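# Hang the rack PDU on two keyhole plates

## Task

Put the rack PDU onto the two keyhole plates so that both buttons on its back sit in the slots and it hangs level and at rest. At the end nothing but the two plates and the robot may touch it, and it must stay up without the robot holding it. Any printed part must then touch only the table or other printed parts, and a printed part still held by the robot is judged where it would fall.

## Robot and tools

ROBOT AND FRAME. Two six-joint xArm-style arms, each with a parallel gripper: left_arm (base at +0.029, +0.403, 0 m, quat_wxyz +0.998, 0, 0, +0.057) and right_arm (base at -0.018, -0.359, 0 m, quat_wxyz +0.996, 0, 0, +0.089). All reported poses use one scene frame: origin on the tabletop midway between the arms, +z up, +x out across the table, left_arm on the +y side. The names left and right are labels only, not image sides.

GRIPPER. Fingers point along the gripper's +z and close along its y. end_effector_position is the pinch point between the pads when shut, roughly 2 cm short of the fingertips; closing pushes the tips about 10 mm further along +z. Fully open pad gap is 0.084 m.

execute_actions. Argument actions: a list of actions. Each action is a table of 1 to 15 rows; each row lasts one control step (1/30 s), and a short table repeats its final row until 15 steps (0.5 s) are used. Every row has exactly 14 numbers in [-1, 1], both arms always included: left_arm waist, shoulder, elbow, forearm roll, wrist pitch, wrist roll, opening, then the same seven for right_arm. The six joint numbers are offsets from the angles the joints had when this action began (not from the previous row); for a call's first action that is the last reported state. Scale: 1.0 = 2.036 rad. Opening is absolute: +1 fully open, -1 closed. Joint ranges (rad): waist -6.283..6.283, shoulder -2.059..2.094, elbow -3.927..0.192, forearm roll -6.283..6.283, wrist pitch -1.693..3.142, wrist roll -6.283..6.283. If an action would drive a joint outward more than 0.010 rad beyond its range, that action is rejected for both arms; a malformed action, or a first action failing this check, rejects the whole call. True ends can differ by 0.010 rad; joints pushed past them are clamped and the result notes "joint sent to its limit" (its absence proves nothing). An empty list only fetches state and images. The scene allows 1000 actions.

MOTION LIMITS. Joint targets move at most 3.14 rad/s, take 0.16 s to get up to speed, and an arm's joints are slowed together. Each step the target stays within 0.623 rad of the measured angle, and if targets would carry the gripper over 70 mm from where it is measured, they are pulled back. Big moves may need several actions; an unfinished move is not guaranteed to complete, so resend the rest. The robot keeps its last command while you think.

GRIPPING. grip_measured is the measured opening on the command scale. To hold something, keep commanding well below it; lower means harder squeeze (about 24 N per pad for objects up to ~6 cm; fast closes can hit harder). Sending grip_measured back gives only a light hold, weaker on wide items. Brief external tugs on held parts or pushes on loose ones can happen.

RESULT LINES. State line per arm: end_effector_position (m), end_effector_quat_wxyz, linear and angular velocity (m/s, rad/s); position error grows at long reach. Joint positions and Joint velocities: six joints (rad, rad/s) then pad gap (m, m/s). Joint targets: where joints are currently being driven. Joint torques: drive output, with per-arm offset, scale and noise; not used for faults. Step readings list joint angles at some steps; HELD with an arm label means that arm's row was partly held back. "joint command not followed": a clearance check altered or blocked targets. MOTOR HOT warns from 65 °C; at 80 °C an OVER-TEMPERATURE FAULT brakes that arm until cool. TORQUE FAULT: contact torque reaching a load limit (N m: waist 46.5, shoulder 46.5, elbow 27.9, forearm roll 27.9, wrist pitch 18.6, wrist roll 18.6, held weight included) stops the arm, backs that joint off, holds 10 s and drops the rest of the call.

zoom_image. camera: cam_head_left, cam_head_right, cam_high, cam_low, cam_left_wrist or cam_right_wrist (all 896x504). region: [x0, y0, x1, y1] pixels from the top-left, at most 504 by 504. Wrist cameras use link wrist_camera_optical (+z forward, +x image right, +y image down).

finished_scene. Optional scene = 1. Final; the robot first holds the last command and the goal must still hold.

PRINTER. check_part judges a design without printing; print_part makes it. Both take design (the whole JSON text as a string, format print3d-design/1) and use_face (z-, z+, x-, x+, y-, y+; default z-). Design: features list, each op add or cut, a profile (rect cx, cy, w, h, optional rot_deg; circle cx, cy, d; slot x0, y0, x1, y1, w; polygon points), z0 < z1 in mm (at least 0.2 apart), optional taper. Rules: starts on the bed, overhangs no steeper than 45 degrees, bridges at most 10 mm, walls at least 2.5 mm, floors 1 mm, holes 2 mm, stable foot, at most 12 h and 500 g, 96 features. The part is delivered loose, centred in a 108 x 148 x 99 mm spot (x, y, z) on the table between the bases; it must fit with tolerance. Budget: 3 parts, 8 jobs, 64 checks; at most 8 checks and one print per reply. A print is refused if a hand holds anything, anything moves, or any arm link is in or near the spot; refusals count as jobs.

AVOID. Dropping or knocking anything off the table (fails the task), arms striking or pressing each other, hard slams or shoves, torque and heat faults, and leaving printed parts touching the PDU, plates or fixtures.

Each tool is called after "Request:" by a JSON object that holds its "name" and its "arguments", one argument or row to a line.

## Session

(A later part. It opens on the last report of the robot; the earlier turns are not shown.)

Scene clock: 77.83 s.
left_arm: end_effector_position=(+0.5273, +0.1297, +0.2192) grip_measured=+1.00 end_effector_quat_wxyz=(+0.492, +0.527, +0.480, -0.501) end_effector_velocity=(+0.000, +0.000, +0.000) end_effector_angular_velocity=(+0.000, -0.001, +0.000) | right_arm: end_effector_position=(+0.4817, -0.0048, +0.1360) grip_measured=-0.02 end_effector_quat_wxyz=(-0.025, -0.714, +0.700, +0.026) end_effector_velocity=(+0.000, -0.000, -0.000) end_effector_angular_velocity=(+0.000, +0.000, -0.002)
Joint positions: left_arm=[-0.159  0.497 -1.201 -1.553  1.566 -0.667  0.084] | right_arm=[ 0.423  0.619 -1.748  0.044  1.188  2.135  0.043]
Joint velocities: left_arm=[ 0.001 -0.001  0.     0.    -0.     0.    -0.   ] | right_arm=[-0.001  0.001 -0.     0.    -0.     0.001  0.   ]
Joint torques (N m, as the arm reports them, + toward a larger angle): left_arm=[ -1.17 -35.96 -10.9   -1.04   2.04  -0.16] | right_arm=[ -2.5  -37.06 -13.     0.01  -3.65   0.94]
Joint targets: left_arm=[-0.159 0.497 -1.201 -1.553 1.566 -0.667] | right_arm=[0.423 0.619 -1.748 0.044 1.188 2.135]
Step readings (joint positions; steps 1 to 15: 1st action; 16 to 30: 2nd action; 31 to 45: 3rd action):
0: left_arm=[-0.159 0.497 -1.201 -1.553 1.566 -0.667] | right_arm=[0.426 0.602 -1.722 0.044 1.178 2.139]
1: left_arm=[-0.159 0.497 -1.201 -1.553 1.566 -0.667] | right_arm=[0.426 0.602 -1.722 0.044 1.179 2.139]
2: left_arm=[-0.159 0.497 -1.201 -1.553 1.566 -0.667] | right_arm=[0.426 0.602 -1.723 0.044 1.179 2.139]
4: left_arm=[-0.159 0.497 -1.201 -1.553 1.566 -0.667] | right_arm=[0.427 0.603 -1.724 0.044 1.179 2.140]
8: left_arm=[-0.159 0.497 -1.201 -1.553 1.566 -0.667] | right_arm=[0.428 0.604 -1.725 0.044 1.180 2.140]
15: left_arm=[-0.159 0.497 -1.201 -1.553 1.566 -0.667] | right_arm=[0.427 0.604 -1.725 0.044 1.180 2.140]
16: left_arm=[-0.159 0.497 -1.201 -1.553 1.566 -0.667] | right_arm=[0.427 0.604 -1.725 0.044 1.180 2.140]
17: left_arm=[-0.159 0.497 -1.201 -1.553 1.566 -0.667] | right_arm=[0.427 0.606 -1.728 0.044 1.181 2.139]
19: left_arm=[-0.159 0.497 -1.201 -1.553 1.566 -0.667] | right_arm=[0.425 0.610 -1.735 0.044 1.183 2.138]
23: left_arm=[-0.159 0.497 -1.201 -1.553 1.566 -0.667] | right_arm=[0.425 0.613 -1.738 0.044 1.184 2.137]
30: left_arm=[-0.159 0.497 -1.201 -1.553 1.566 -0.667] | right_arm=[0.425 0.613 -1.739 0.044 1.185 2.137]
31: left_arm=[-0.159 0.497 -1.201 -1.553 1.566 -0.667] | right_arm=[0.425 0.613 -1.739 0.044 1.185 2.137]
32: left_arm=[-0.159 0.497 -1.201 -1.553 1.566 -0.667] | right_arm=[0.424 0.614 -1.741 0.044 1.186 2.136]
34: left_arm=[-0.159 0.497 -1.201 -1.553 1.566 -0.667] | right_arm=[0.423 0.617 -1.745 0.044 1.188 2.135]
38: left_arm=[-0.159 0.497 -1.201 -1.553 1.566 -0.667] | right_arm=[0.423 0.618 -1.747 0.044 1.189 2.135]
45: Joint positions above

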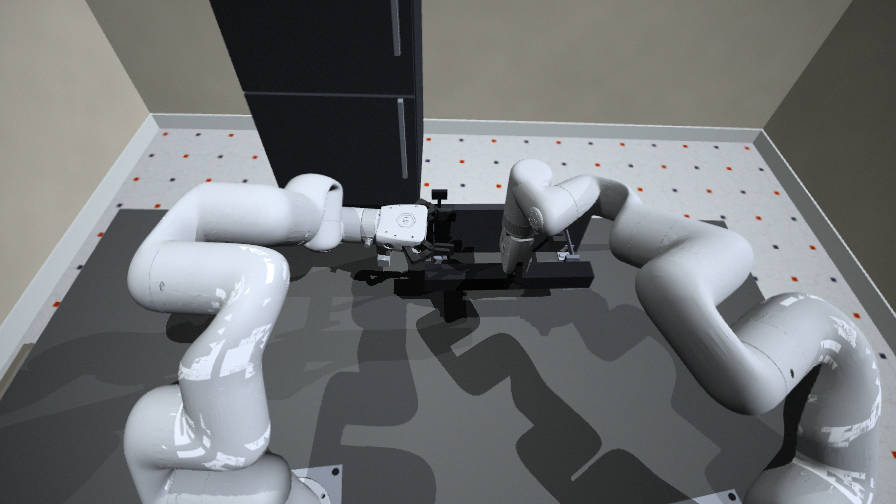

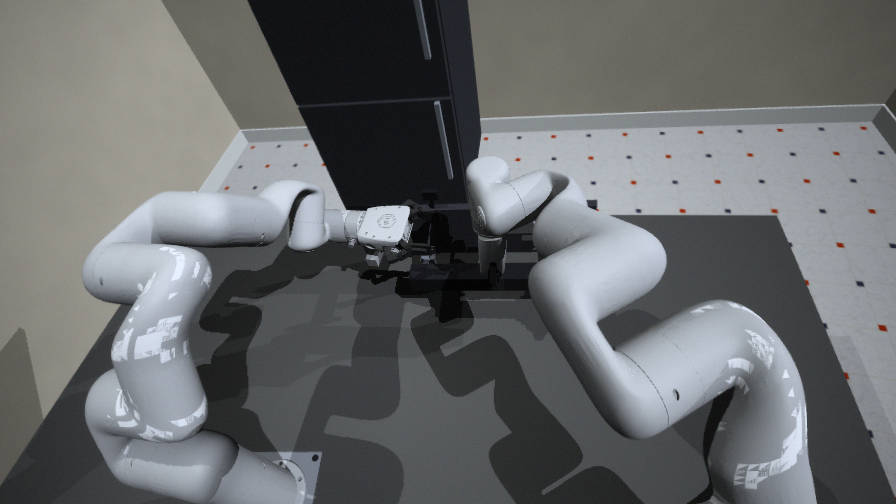

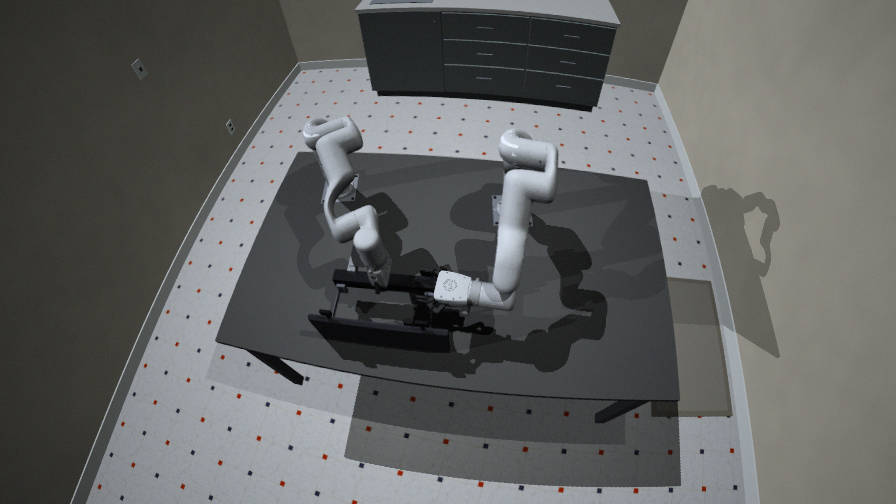

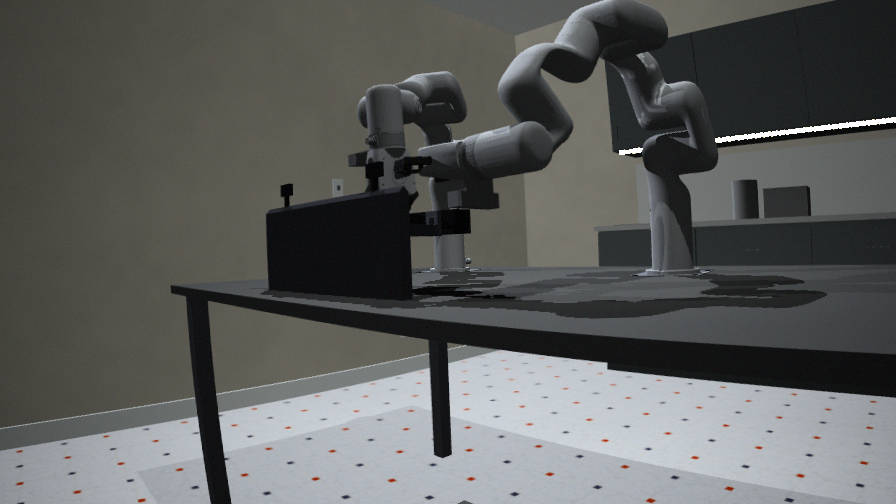

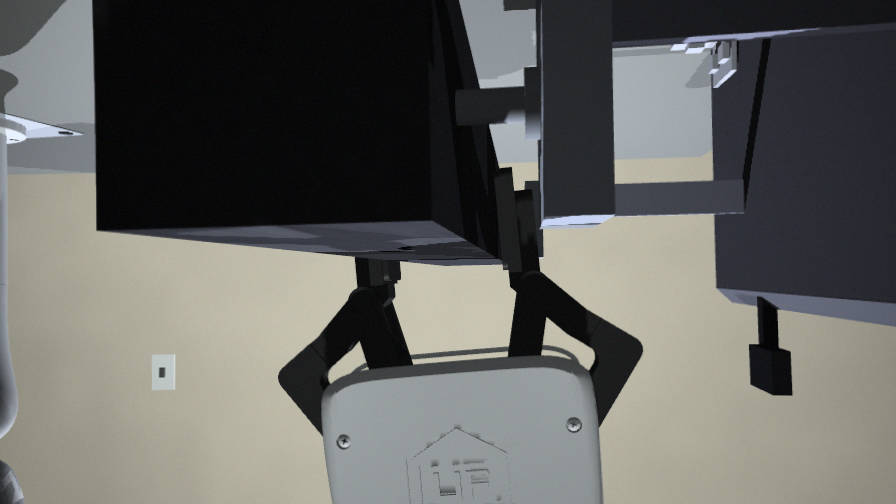

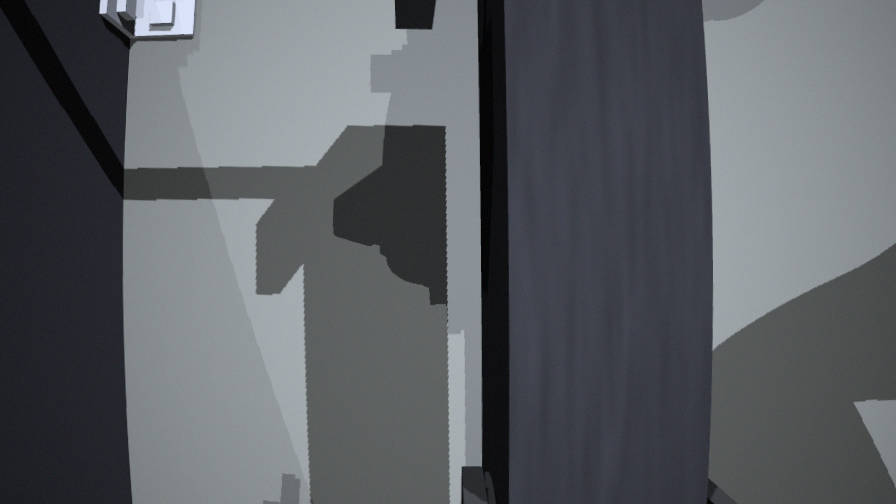

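Request:
{"name": "execute_actions", "arguments": {
  "actions": [
    [[0,0,0,0,0,0,1,-0.001,0.003,-0.0046,0,0.0016,-0.001,-1]],
    [[0,0,0,0,0,0,1,-0.001,0.003,-0.0046,0,0.0016,-0.001,-1]]
  ]
}}

Scene clock: 79.43 s.
left_arm: end_effector_position=(+0.5273, +0.1297, +0.2192) grip_measured=+1.00 end_effector_quat_wxyz=(+0.492, +0.527, +0.480, -0.501) end_effector_velocity=(-0.000, -0.000, -0.001) end_effector_angular_velocity=(+0.001, +0.003, -0.000) | right_arm: end_effector_position=(+0.4853, -0.0052, +0.1360) grip_measured=-0.01 end_effector_quat_wxyz=(-0.025, -0.715, +0.699, +0.026) end_effector_velocity=(+0.000, -0.000, -0.001) end_effector_angular_velocity=(-0.001, +0.000, -0.000)
Joint positions: left_arm=[-0.159  0.497 -1.201 -1.553  1.566 -0.667  0.084] | right_arm=[ 0.419  0.63  -1.766  0.044  1.196  2.128  0.044]
Joint velocities: left_arm=[-0.     0.002  0.     0.    -0.001 -0.    -0.   ] | right_arm=[-0.     0.001  0.    -0.001 -0.     0.     0.   ]
Joint torques (N m, as the arm reports them, + toward a larger angle): left_arm=[ -0.94 -36.75 -10.76  -0.84   2.29  -0.43] | right_arm=[ -3.41 -33.97 -13.61  -0.22  -6.06   1.41]
Joint targets: left_arm=[-0.159 0.497 -1.201 -1.553 1.566 -0.667] | right_arm=[0.419 0.631 -1.766 0.044 1.195 2.130]
Step readings (joint positions; steps 1 to 15: 1st action; 16 to 30: 2nd action):
0: left_arm=[-0.159 0.497 -1.201 -1.553 1.566 -0.667] | right_arm=[0.423 0.619 -1.748 0.044 1.188 2.135]
1: left_arm=[-0.159 0.497 -1.201 -1.553 1.566 -0.667] | right_arm=[0.423 0.619 -1.748 0.044 1.188 2.135]
2: left_arm=[-0.159 0.497 -1.201 -1.553 1.566 -0.667] | right_arm=[0.422 0.620 -1.750 0.044 1.189 2.134]
4: left_arm=[-0.159 0.497 -1.201 -1.553 1.566 -0.667] | right_arm=[0.421 0.623 -1.755 0.044 1.191 2.133]
8: left_arm=[-0.159 0.497 -1.201 -1.553 1.566 -0.667] | right_arm=[0.421 0.624 -1.757 0.044 1.192 2.132]
15: left_arm=[-0.159 0.497 -1.201 -1.553 1.566 -0.667] | right_arm=[0.421 0.625 -1.757 0.044 1.192 2.132]
16: left_arm=[-0.159 0.497 -1.201 -1.553 1.566 -0.667] | right_arm=[0.421 0.625 -1.757 0.044 1.192 2.131]
17: left_arm=[-0.159 0.497 -1.201 -1.553 1.566 -0.667] | right_arm=[0.420 0.626 -1.760 0.044 1.193 2.131]
19: left_arm=[-0.159 0.497 -1.201 -1.553 1.566 -0.667] | right_arm=[0.419 0.629 -1.764 0.044 1.195 2.129]
23: left_arm=[-0.159 0.497 -1.201 -1.553 1.566 -0.667] | right_arm=[0.419 0.630 -1.766 0.044 1.196 2.128]
30: Joint positions above

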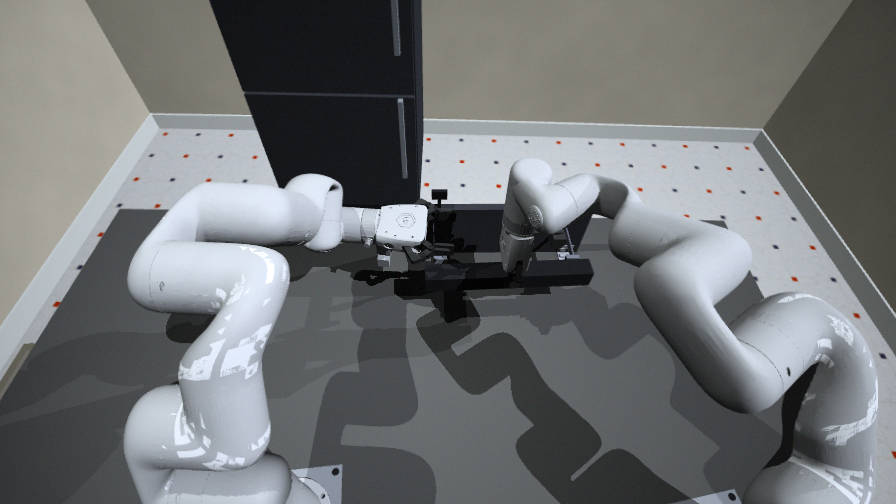

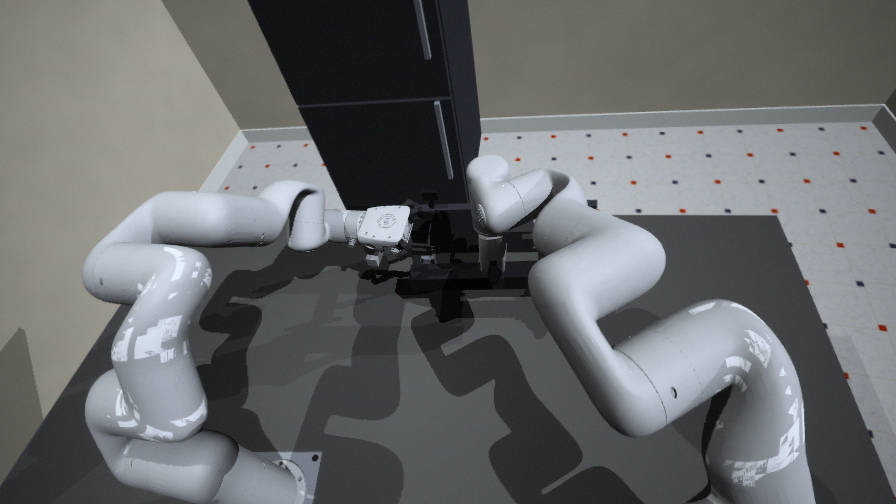

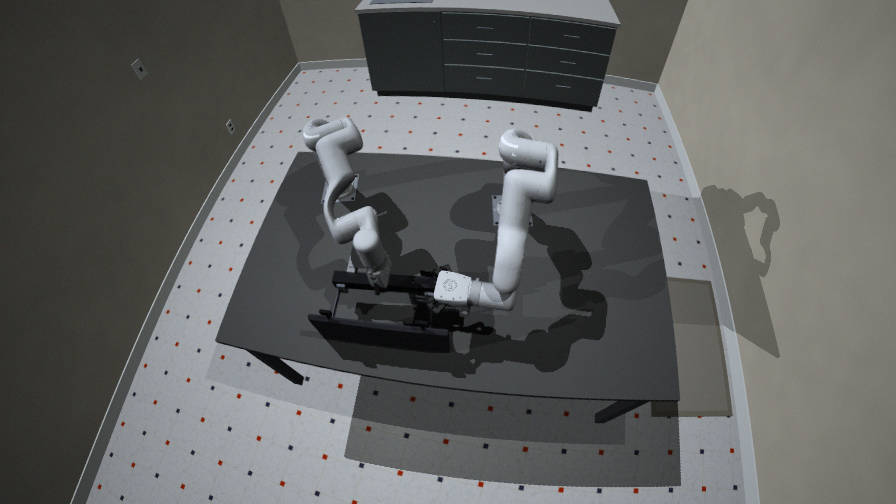

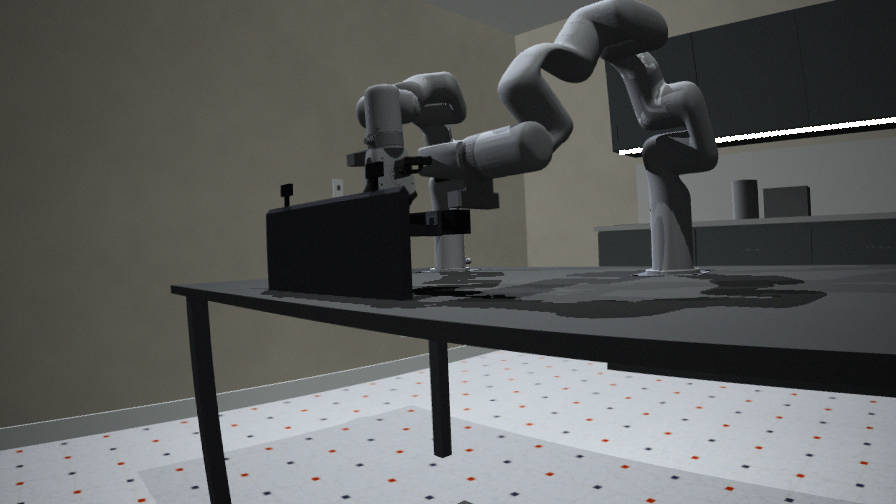

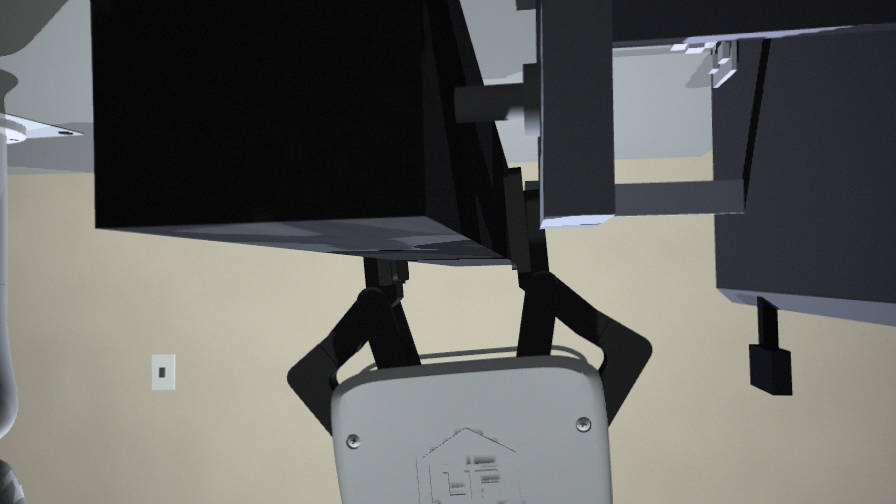

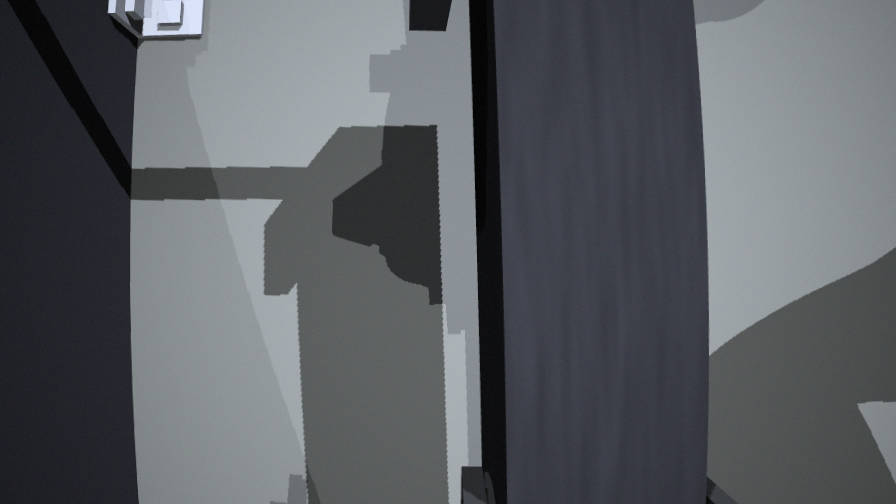

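Request:
{"name": "zoom_image", "arguments": {
  "camera": "cam_left_wrist",
  "region": [430,20,650,280]
}}

Request:
{"name": "execute_actions", "arguments": {
  "actions": [
    [[0,0,0,0,0,0,1,-0.001,0.003,-0.0046,0,0.0016,-0.001,-1]]
  ]
}}

Region (430, 20, 650, 280) of cam_left_wrist's 896x504 image, scaled by 1.938, with more detail than that image has; it fills the left 426 columns of this view, and the rest is white.

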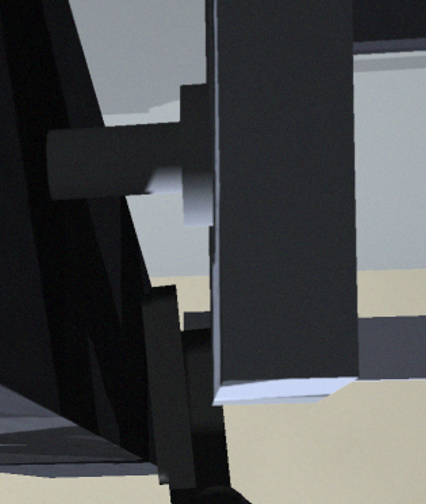

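Scene clock: 80.13 s.
left_arm: end_effector_position=(+0.5273, +0.1297, +0.2192) grip_measured=+1.00 end_effector_quat_wxyz=(+0.492, +0.527, +0.480, -0.501) end_effector_velocity=(-0.000, -0.000, -0.001) end_effector_angular_velocity=(+0.000, +0.001, -0.000) | right_arm: end_effector_position=(+0.4872, -0.0055, +0.1360) grip_measured=-0.01 end_effector_quat_wxyz=(-0.025, -0.715, +0.698, +0.026) end_effector_velocity=(+0.000, +0.000, +0.000) end_effector_angular_velocity=(-0.001, -0.001, +0.001)
Joint positions: left_arm=[-0.159  0.497 -1.201 -1.553  1.566 -0.667  0.084] | right_arm=[ 0.417  0.636 -1.776  0.044  1.2    2.125  0.044]
Joint velocities: left_arm=[-0.     0.001  0.     0.    -0.    -0.    -0.   ] | right_arm=[ 0.     0.001 -0.002 -0.001  0.001  0.     0.   ]
Joint torques (N m, as the arm reports them, + toward a larger angle): left_arm=[ -0.86 -35.85 -11.2   -1.02   2.41  -0.22] | right_arm=[ -2.58 -32.29 -13.75   0.92  -7.08   1.5 ]
Joint targets: left_arm=[-0.159 0.497 -1.201 -1.553 1.566 -0.667] | right_arm=[0.417 0.636 -1.776 0.044 1.199 2.126]
Step readings (joint positions):
0: left_arm=[-0.159 0.497 -1.201 -1.553 1.566 -0.667] | right_arm=[0.419 0.630 -1.766 0.044 1.196 2.128]
1: left_arm=[-0.159 0.497 -1.201 -1.553 1.566 -0.667] | right_arm=[0.419 0.630 -1.767 0.044 1.196 2.128]
2: left_arm=[-0.159 0.497 -1.201 -1.553 1.566 -0.667] | right_arm=[0.419 0.632 -1.769 0.044 1.197 2.127]
4: left_arm=[-0.159 0.497 -1.201 -1.553 1.566 -0.667] | right_arm=[0.417 0.634 -1.773 0.044 1.199 2.126]
8: left_arm=[-0.159 0.497 -1.201 -1.553 1.566 -0.667] | right_arm=[0.417 0.636 -1.775 0.044 1.200 2.125]
15: Joint positions above

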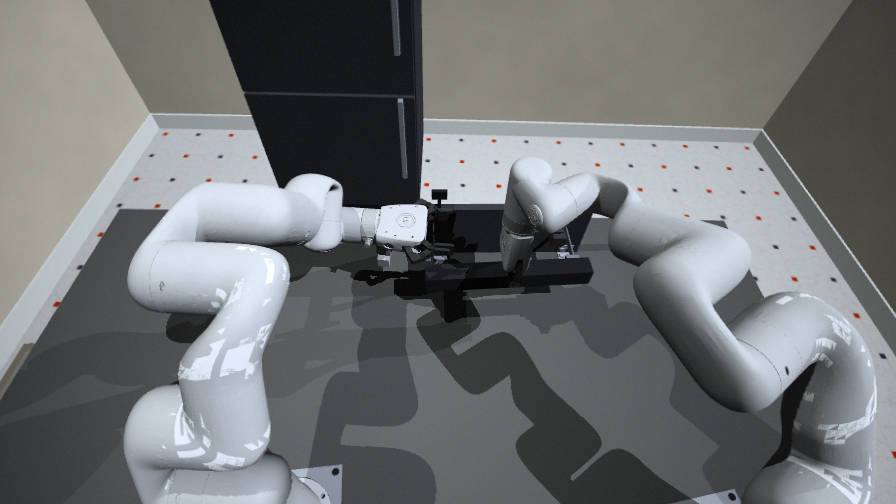

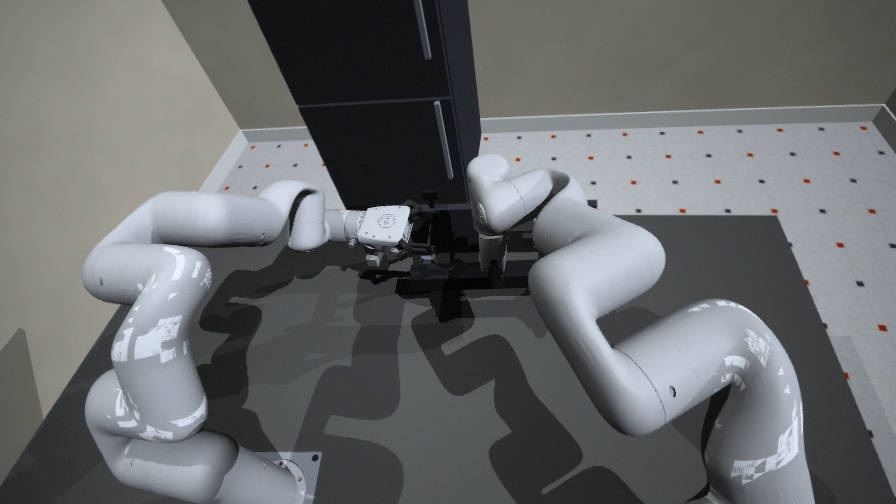

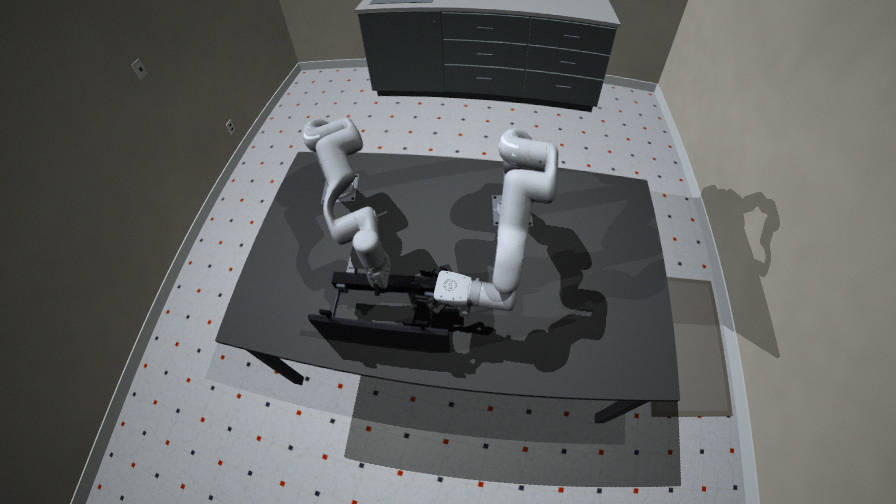

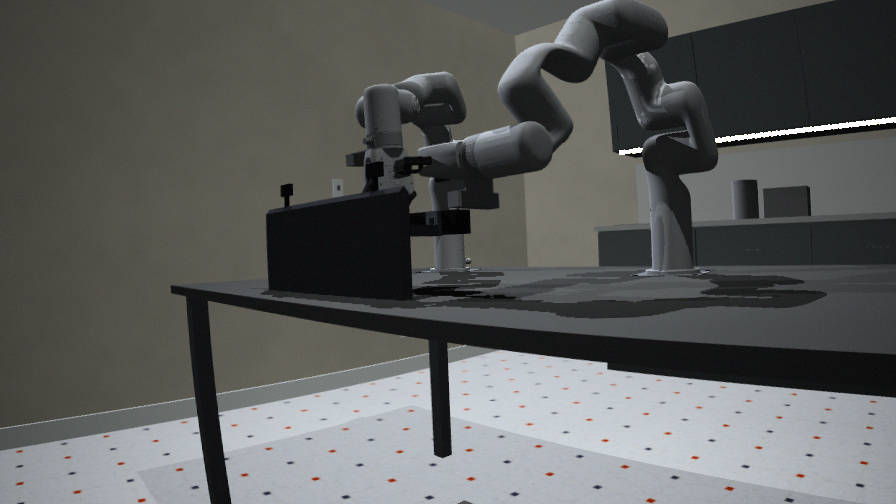

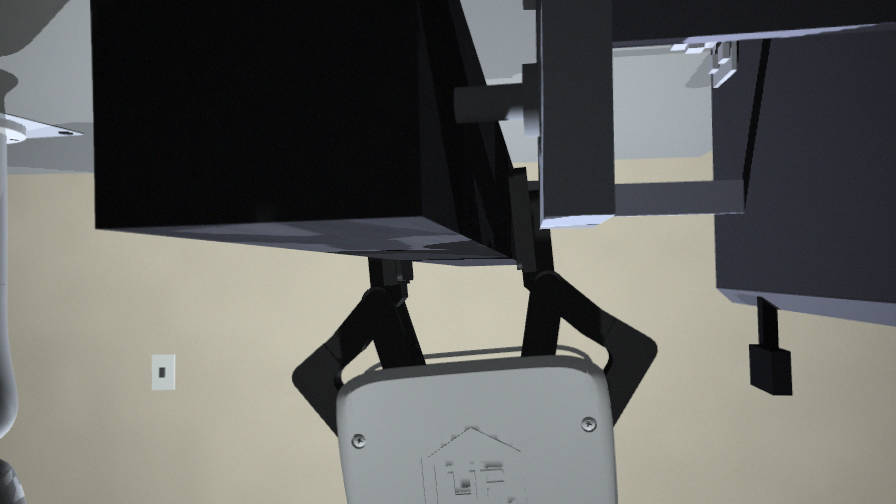

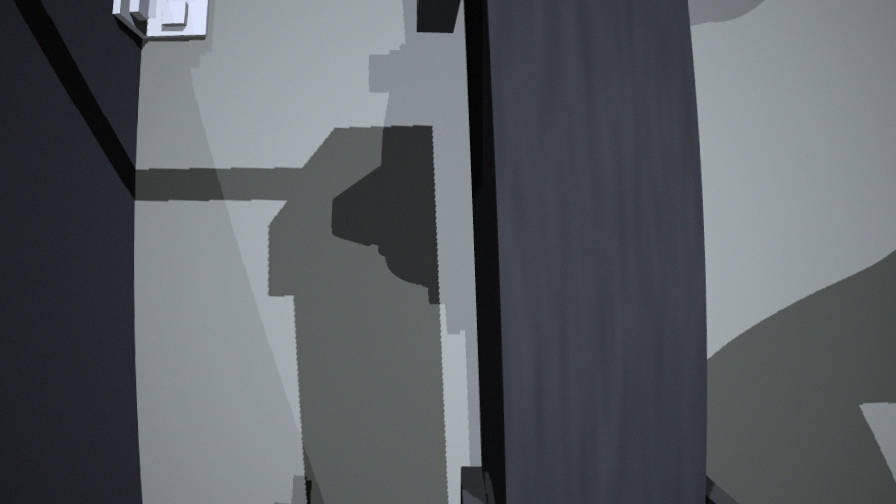

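Request:
{"name": "execute_actions", "arguments": {
  "actions": [
    [[0,0,0,0,0,0,1,0.001,-0.003,0.0046,0,-0.0016,0.001,-1]],
    [[0,0,0,0,0,0,1,0.0005,-0.0012,0.0023,0,-0.0008,0.0005,-1]],
    [[-0.1,-0.3,0.2,0.3,-0.2,0.4,1,0,0,0,0,0,0,-1]],
    [[-0.1,-0.2,0.15,0.3,-0.2,0.4,1,0,0,0,0,0,0,-1]],
    [[-0.018,-0.113,0.041,0.153,-0.116,0.142,1,0,0,0,0,0,0,-1]]
  ]
}}

Request:
{"name": "zoom_image", "arguments": {
  "camera": "cam_left_wrist",
  "region": [300,200,700,500]
}}

Scene clock: 83.10 s.
left_arm: end_effector_position=(+0.3841, +0.2152, +0.2833) grip_measured=+1.00 end_effector_quat_wxyz=(+0.085, -0.653, +0.695, -0.288) end_effector_velocity=(+0.003, -0.001, +0.006) end_effector_angular_velocity=(+0.009, -0.031, -0.020) | right_arm: end_effector_position=(+0.4845, -0.0049, +0.1349) grip_measured=-0.02 end_effector_quat_wxyz=(-0.025, -0.715, +0.698, +0.026) end_effector_velocity=(-0.000, -0.000, -0.000) end_effector_angular_velocity=(-0.001, +0.001, +0.000)
Joint positions: left_arm=[-0.592 -0.724 -0.425 -0.056  0.542  1.194  0.084] | right_arm=[ 0.42   0.629 -1.762  0.044  1.192  2.128  0.043]
Joint velocities: left_arm=[-0.002 -0.006 -0.002  0.014 -0.014  0.016  0.   ] | right_arm=[ 0.    -0.     0.001 -0.     0.001  0.    -0.   ]
Joint torques (N m, as the arm reports them, + toward a larger angle): left_arm=[ -1.05  -9.27 -14.93   0.33  -3.44  -0.16] | right_arm=[ -0.88 -38.83 -12.45   0.22  -2.24   0.56]
Joint targets: left_arm=[-0.593 -0.727 -0.426 -0.054 0.540 1.195] | right_arm=[0.420 0.629 -1.762 0.044 1.192 2.128]
Step readings (joint positions; steps 1 to 15: 1st action; 16 to 30: 2nd action; 31 to 45: 3rd action; 46 to 60: 4th action; 61 to 75: 5th action):
0: left_arm=[-0.159 0.497 -1.201 -1.553 1.566 -0.667] | right_arm=[0.417 0.636 -1.776 0.044 1.199 2.125]
1: left_arm=[-0.159 0.497 -1.201 -1.553 1.566 -0.667] | right_arm=[0.417 0.636 -1.775 0.044 1.199 2.125]
2: left_arm=[-0.159 0.497 -1.201 -1.553 1.566 -0.667] | right_arm=[0.417 0.635 -1.773 0.044 1.198 2.125]
4: left_arm=[-0.159 0.497 -1.201 -1.553 1.566 -0.667] | right_arm=[0.417 0.632 -1.769 0.043 1.194 2.126]
8: left_arm=[-0.159 0.497 -1.201 -1.553 1.566 -0.667] | right_arm=[0.418 0.631 -1.767 0.043 1.193 2.126]
15: left_arm=[-0.159 0.497 -1.201 -1.553 1.566 -0.667] | right_arm=[0.419 0.631 -1.766 0.044 1.194 2.127]
16: left_arm=[-0.159 0.497 -1.201 -1.553 1.566 -0.667] | right_arm=[0.419 0.631 -1.766 0.044 1.195 2.127]
17: left_arm=[-0.159 0.497 -1.201 -1.553 1.566 -0.667] | right_arm=[0.419 0.631 -1.765 0.044 1.194 2.128]
19: left_arm=[-0.159 0.497 -1.201 -1.553 1.566 -0.667] | right_arm=[0.420 0.630 -1.763 0.044 1.193 2.128]
23: left_arm=[-0.159 0.497 -1.201 -1.553 1.566 -0.667] | right_arm=[0.420 0.629 -1.762 0.044 1.192 2.129]
30: left_arm=[-0.159 0.497 -1.201 -1.553 1.566 -0.667] | right_arm=[0.420 0.629 -1.762 0.044 1.192 2.128]
31: left_arm=[-0.159 0.496 -1.201 -1.552 1.565 -0.666] | right_arm=[0.420 0.629 -1.762 0.044 1.192 2.128]
32: left_arm=[-0.161 0.490 -1.196 -1.544 1.559 -0.657] | right_arm=[0.420 0.629 -1.762 0.044 1.192 2.128]
34: left_arm=[-0.179 0.435 -1.154 -1.484 1.517 -0.595] | right_arm=[0.420 0.629 -1.762 0.044 1.192 2.128]
38: left_arm=[-0.254 0.213 -1.015 -1.271 1.379 -0.345] | right_arm=[0.420 0.629 -1.762 0.044 1.192 2.128]
45: left_arm=[-0.355 -0.095 -0.811 -0.968 1.177 0.107] | right_arm=[0.420 0.629 -1.762 0.044 1.192 2.128]
46: left_arm=[-0.358 -0.105 -0.804 -0.956 1.169 0.125] | right_arm=[0.420 0.629 -1.762 0.044 1.192 2.128]
47: left_arm=[-0.362 -0.113 -0.796 -0.942 1.158 0.143] | right_arm=[0.420 0.629 -1.762 0.044 1.192 2.128]
49: left_arm=[-0.383 -0.152 -0.761 -0.876 1.113 0.214] | right_arm=[0.420 0.629 -1.762 0.044 1.192 2.128]
53: left_arm=[-0.478 -0.341 -0.624 -0.598 0.931 0.541] | right_arm=[0.420 0.629 -1.762 0.044 1.192 2.128]
60: left_arm=[-0.556 -0.497 -0.510 -0.366 0.776 0.906] | right_arm=[0.420 0.629 -1.762 0.044 1.192 2.128]
61: left_arm=[-0.557 -0.498 -0.508 -0.362 0.773 0.913] | right_arm=[0.420 0.629 -1.762 0.044 1.192 2.128]
62: left_arm=[-0.558 -0.503 -0.504 -0.352 0.765 0.924] | right_arm=[0.420 0.629 -1.762 0.044 1.192 2.128]
64: left_arm=[-0.565 -0.546 -0.485 -0.288 0.717 0.984] | right_arm=[0.420 0.629 -1.762 0.044 1.192 2.128]
68: left_arm=[-0.588 -0.699 -0.442 -0.098 0.573 1.154] | right_arm=[0.420 0.629 -1.762 0.044 1.192 2.128]
75: Joint positions above

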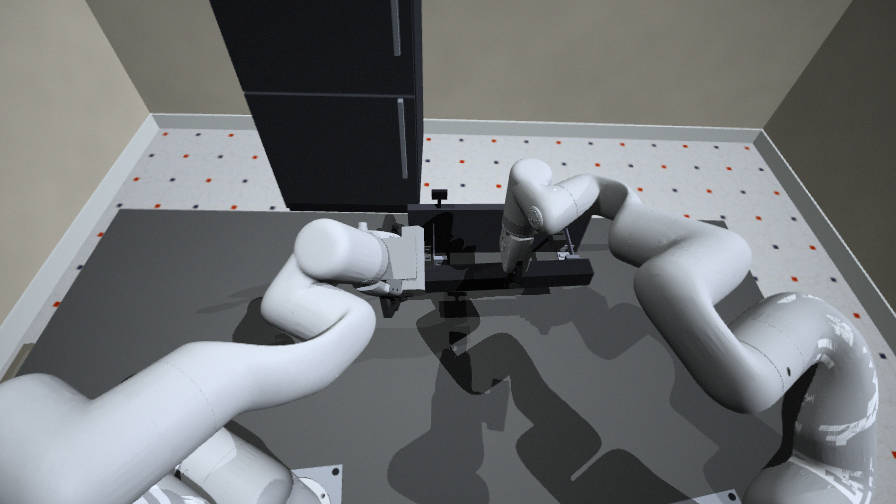

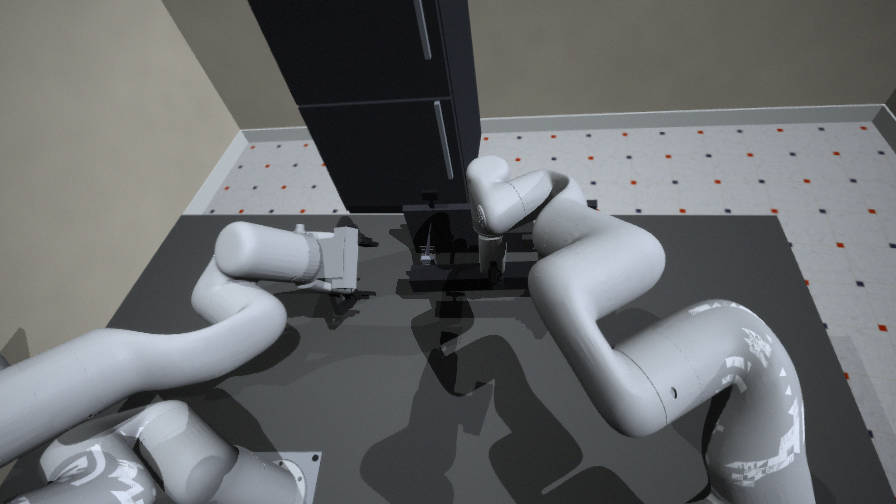

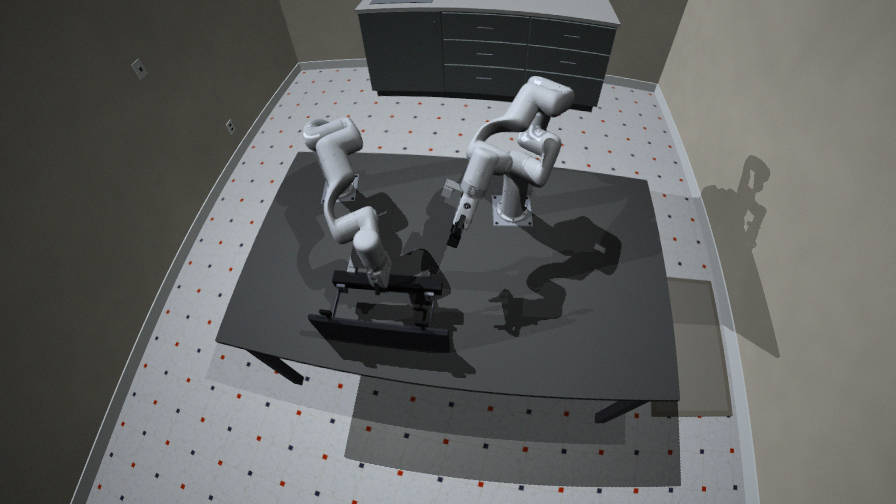

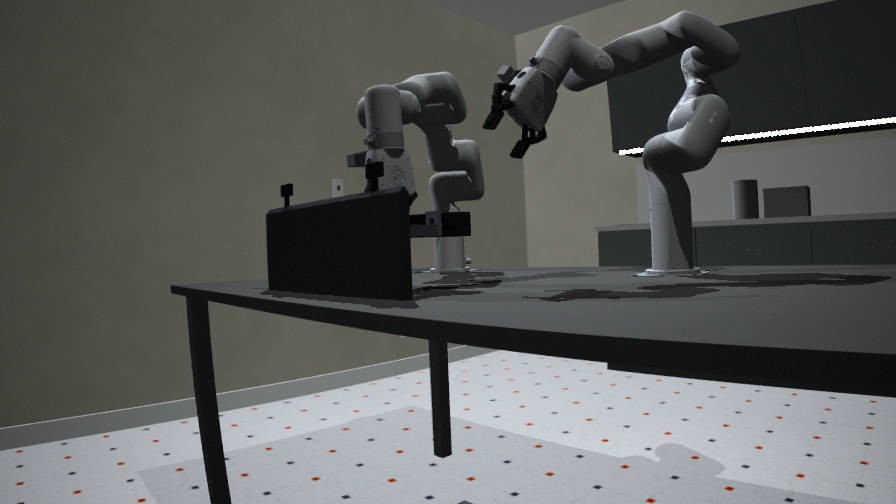

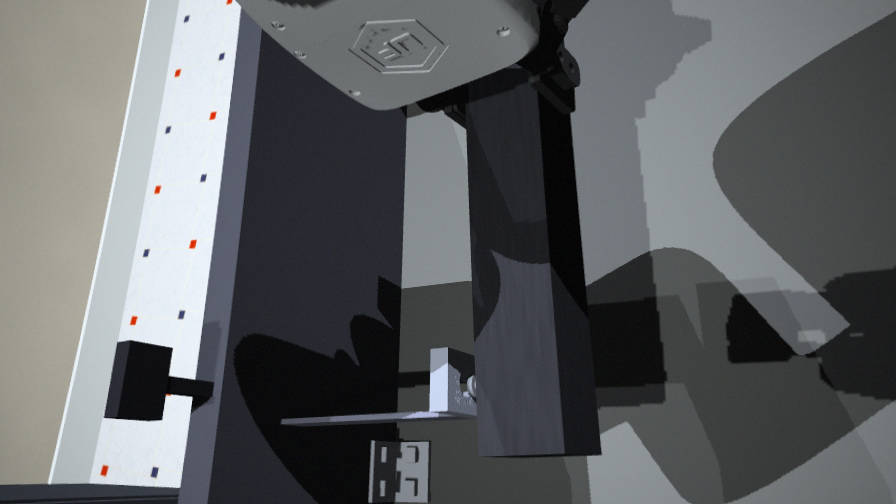

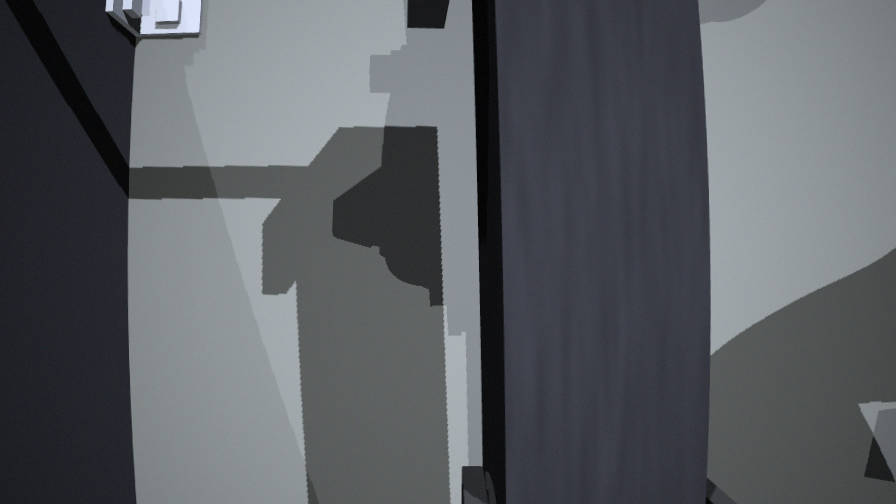

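Region (300, 200, 700, 500) of cam_left_wrist's 896x504 image, scaled by 1.260, with more detail than that image has; it fills the top 378 rows of this view, and the rest is white.

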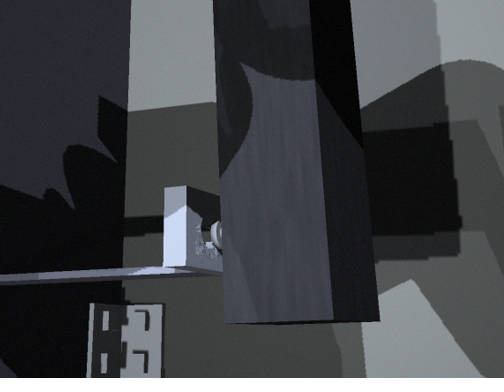

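Request:
{"name": "zoom_image", "arguments": {
  "camera": "cam_left_wrist",
  "region": [420,340,500,430]
}}

Request:
{"name": "zoom_image", "arguments": {
  "camera": "cam_head_left",
  "region": [540,225,600,280]
}}

Region (420, 340, 500, 430) of cam_left_wrist's 896x504 image, scaled by 5.600, with more detail than that image has.

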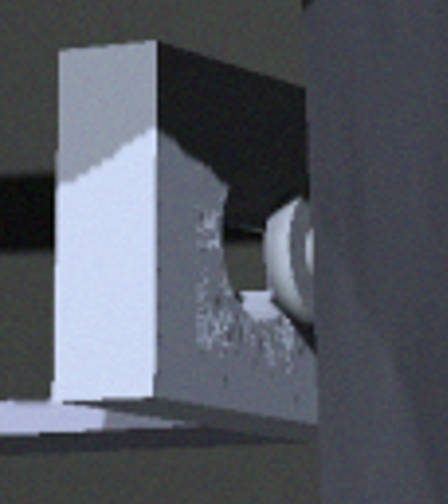

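Region (540, 225, 600, 280) of cam_head_left's 896x504 image, scaled by 8.400, with more detail than that image has; it fills the top 462 rows of this view, and the rest is white.

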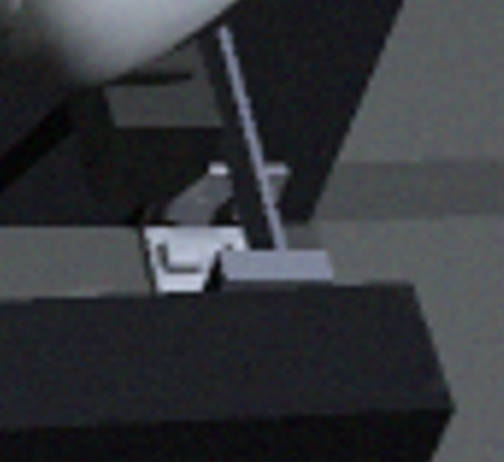

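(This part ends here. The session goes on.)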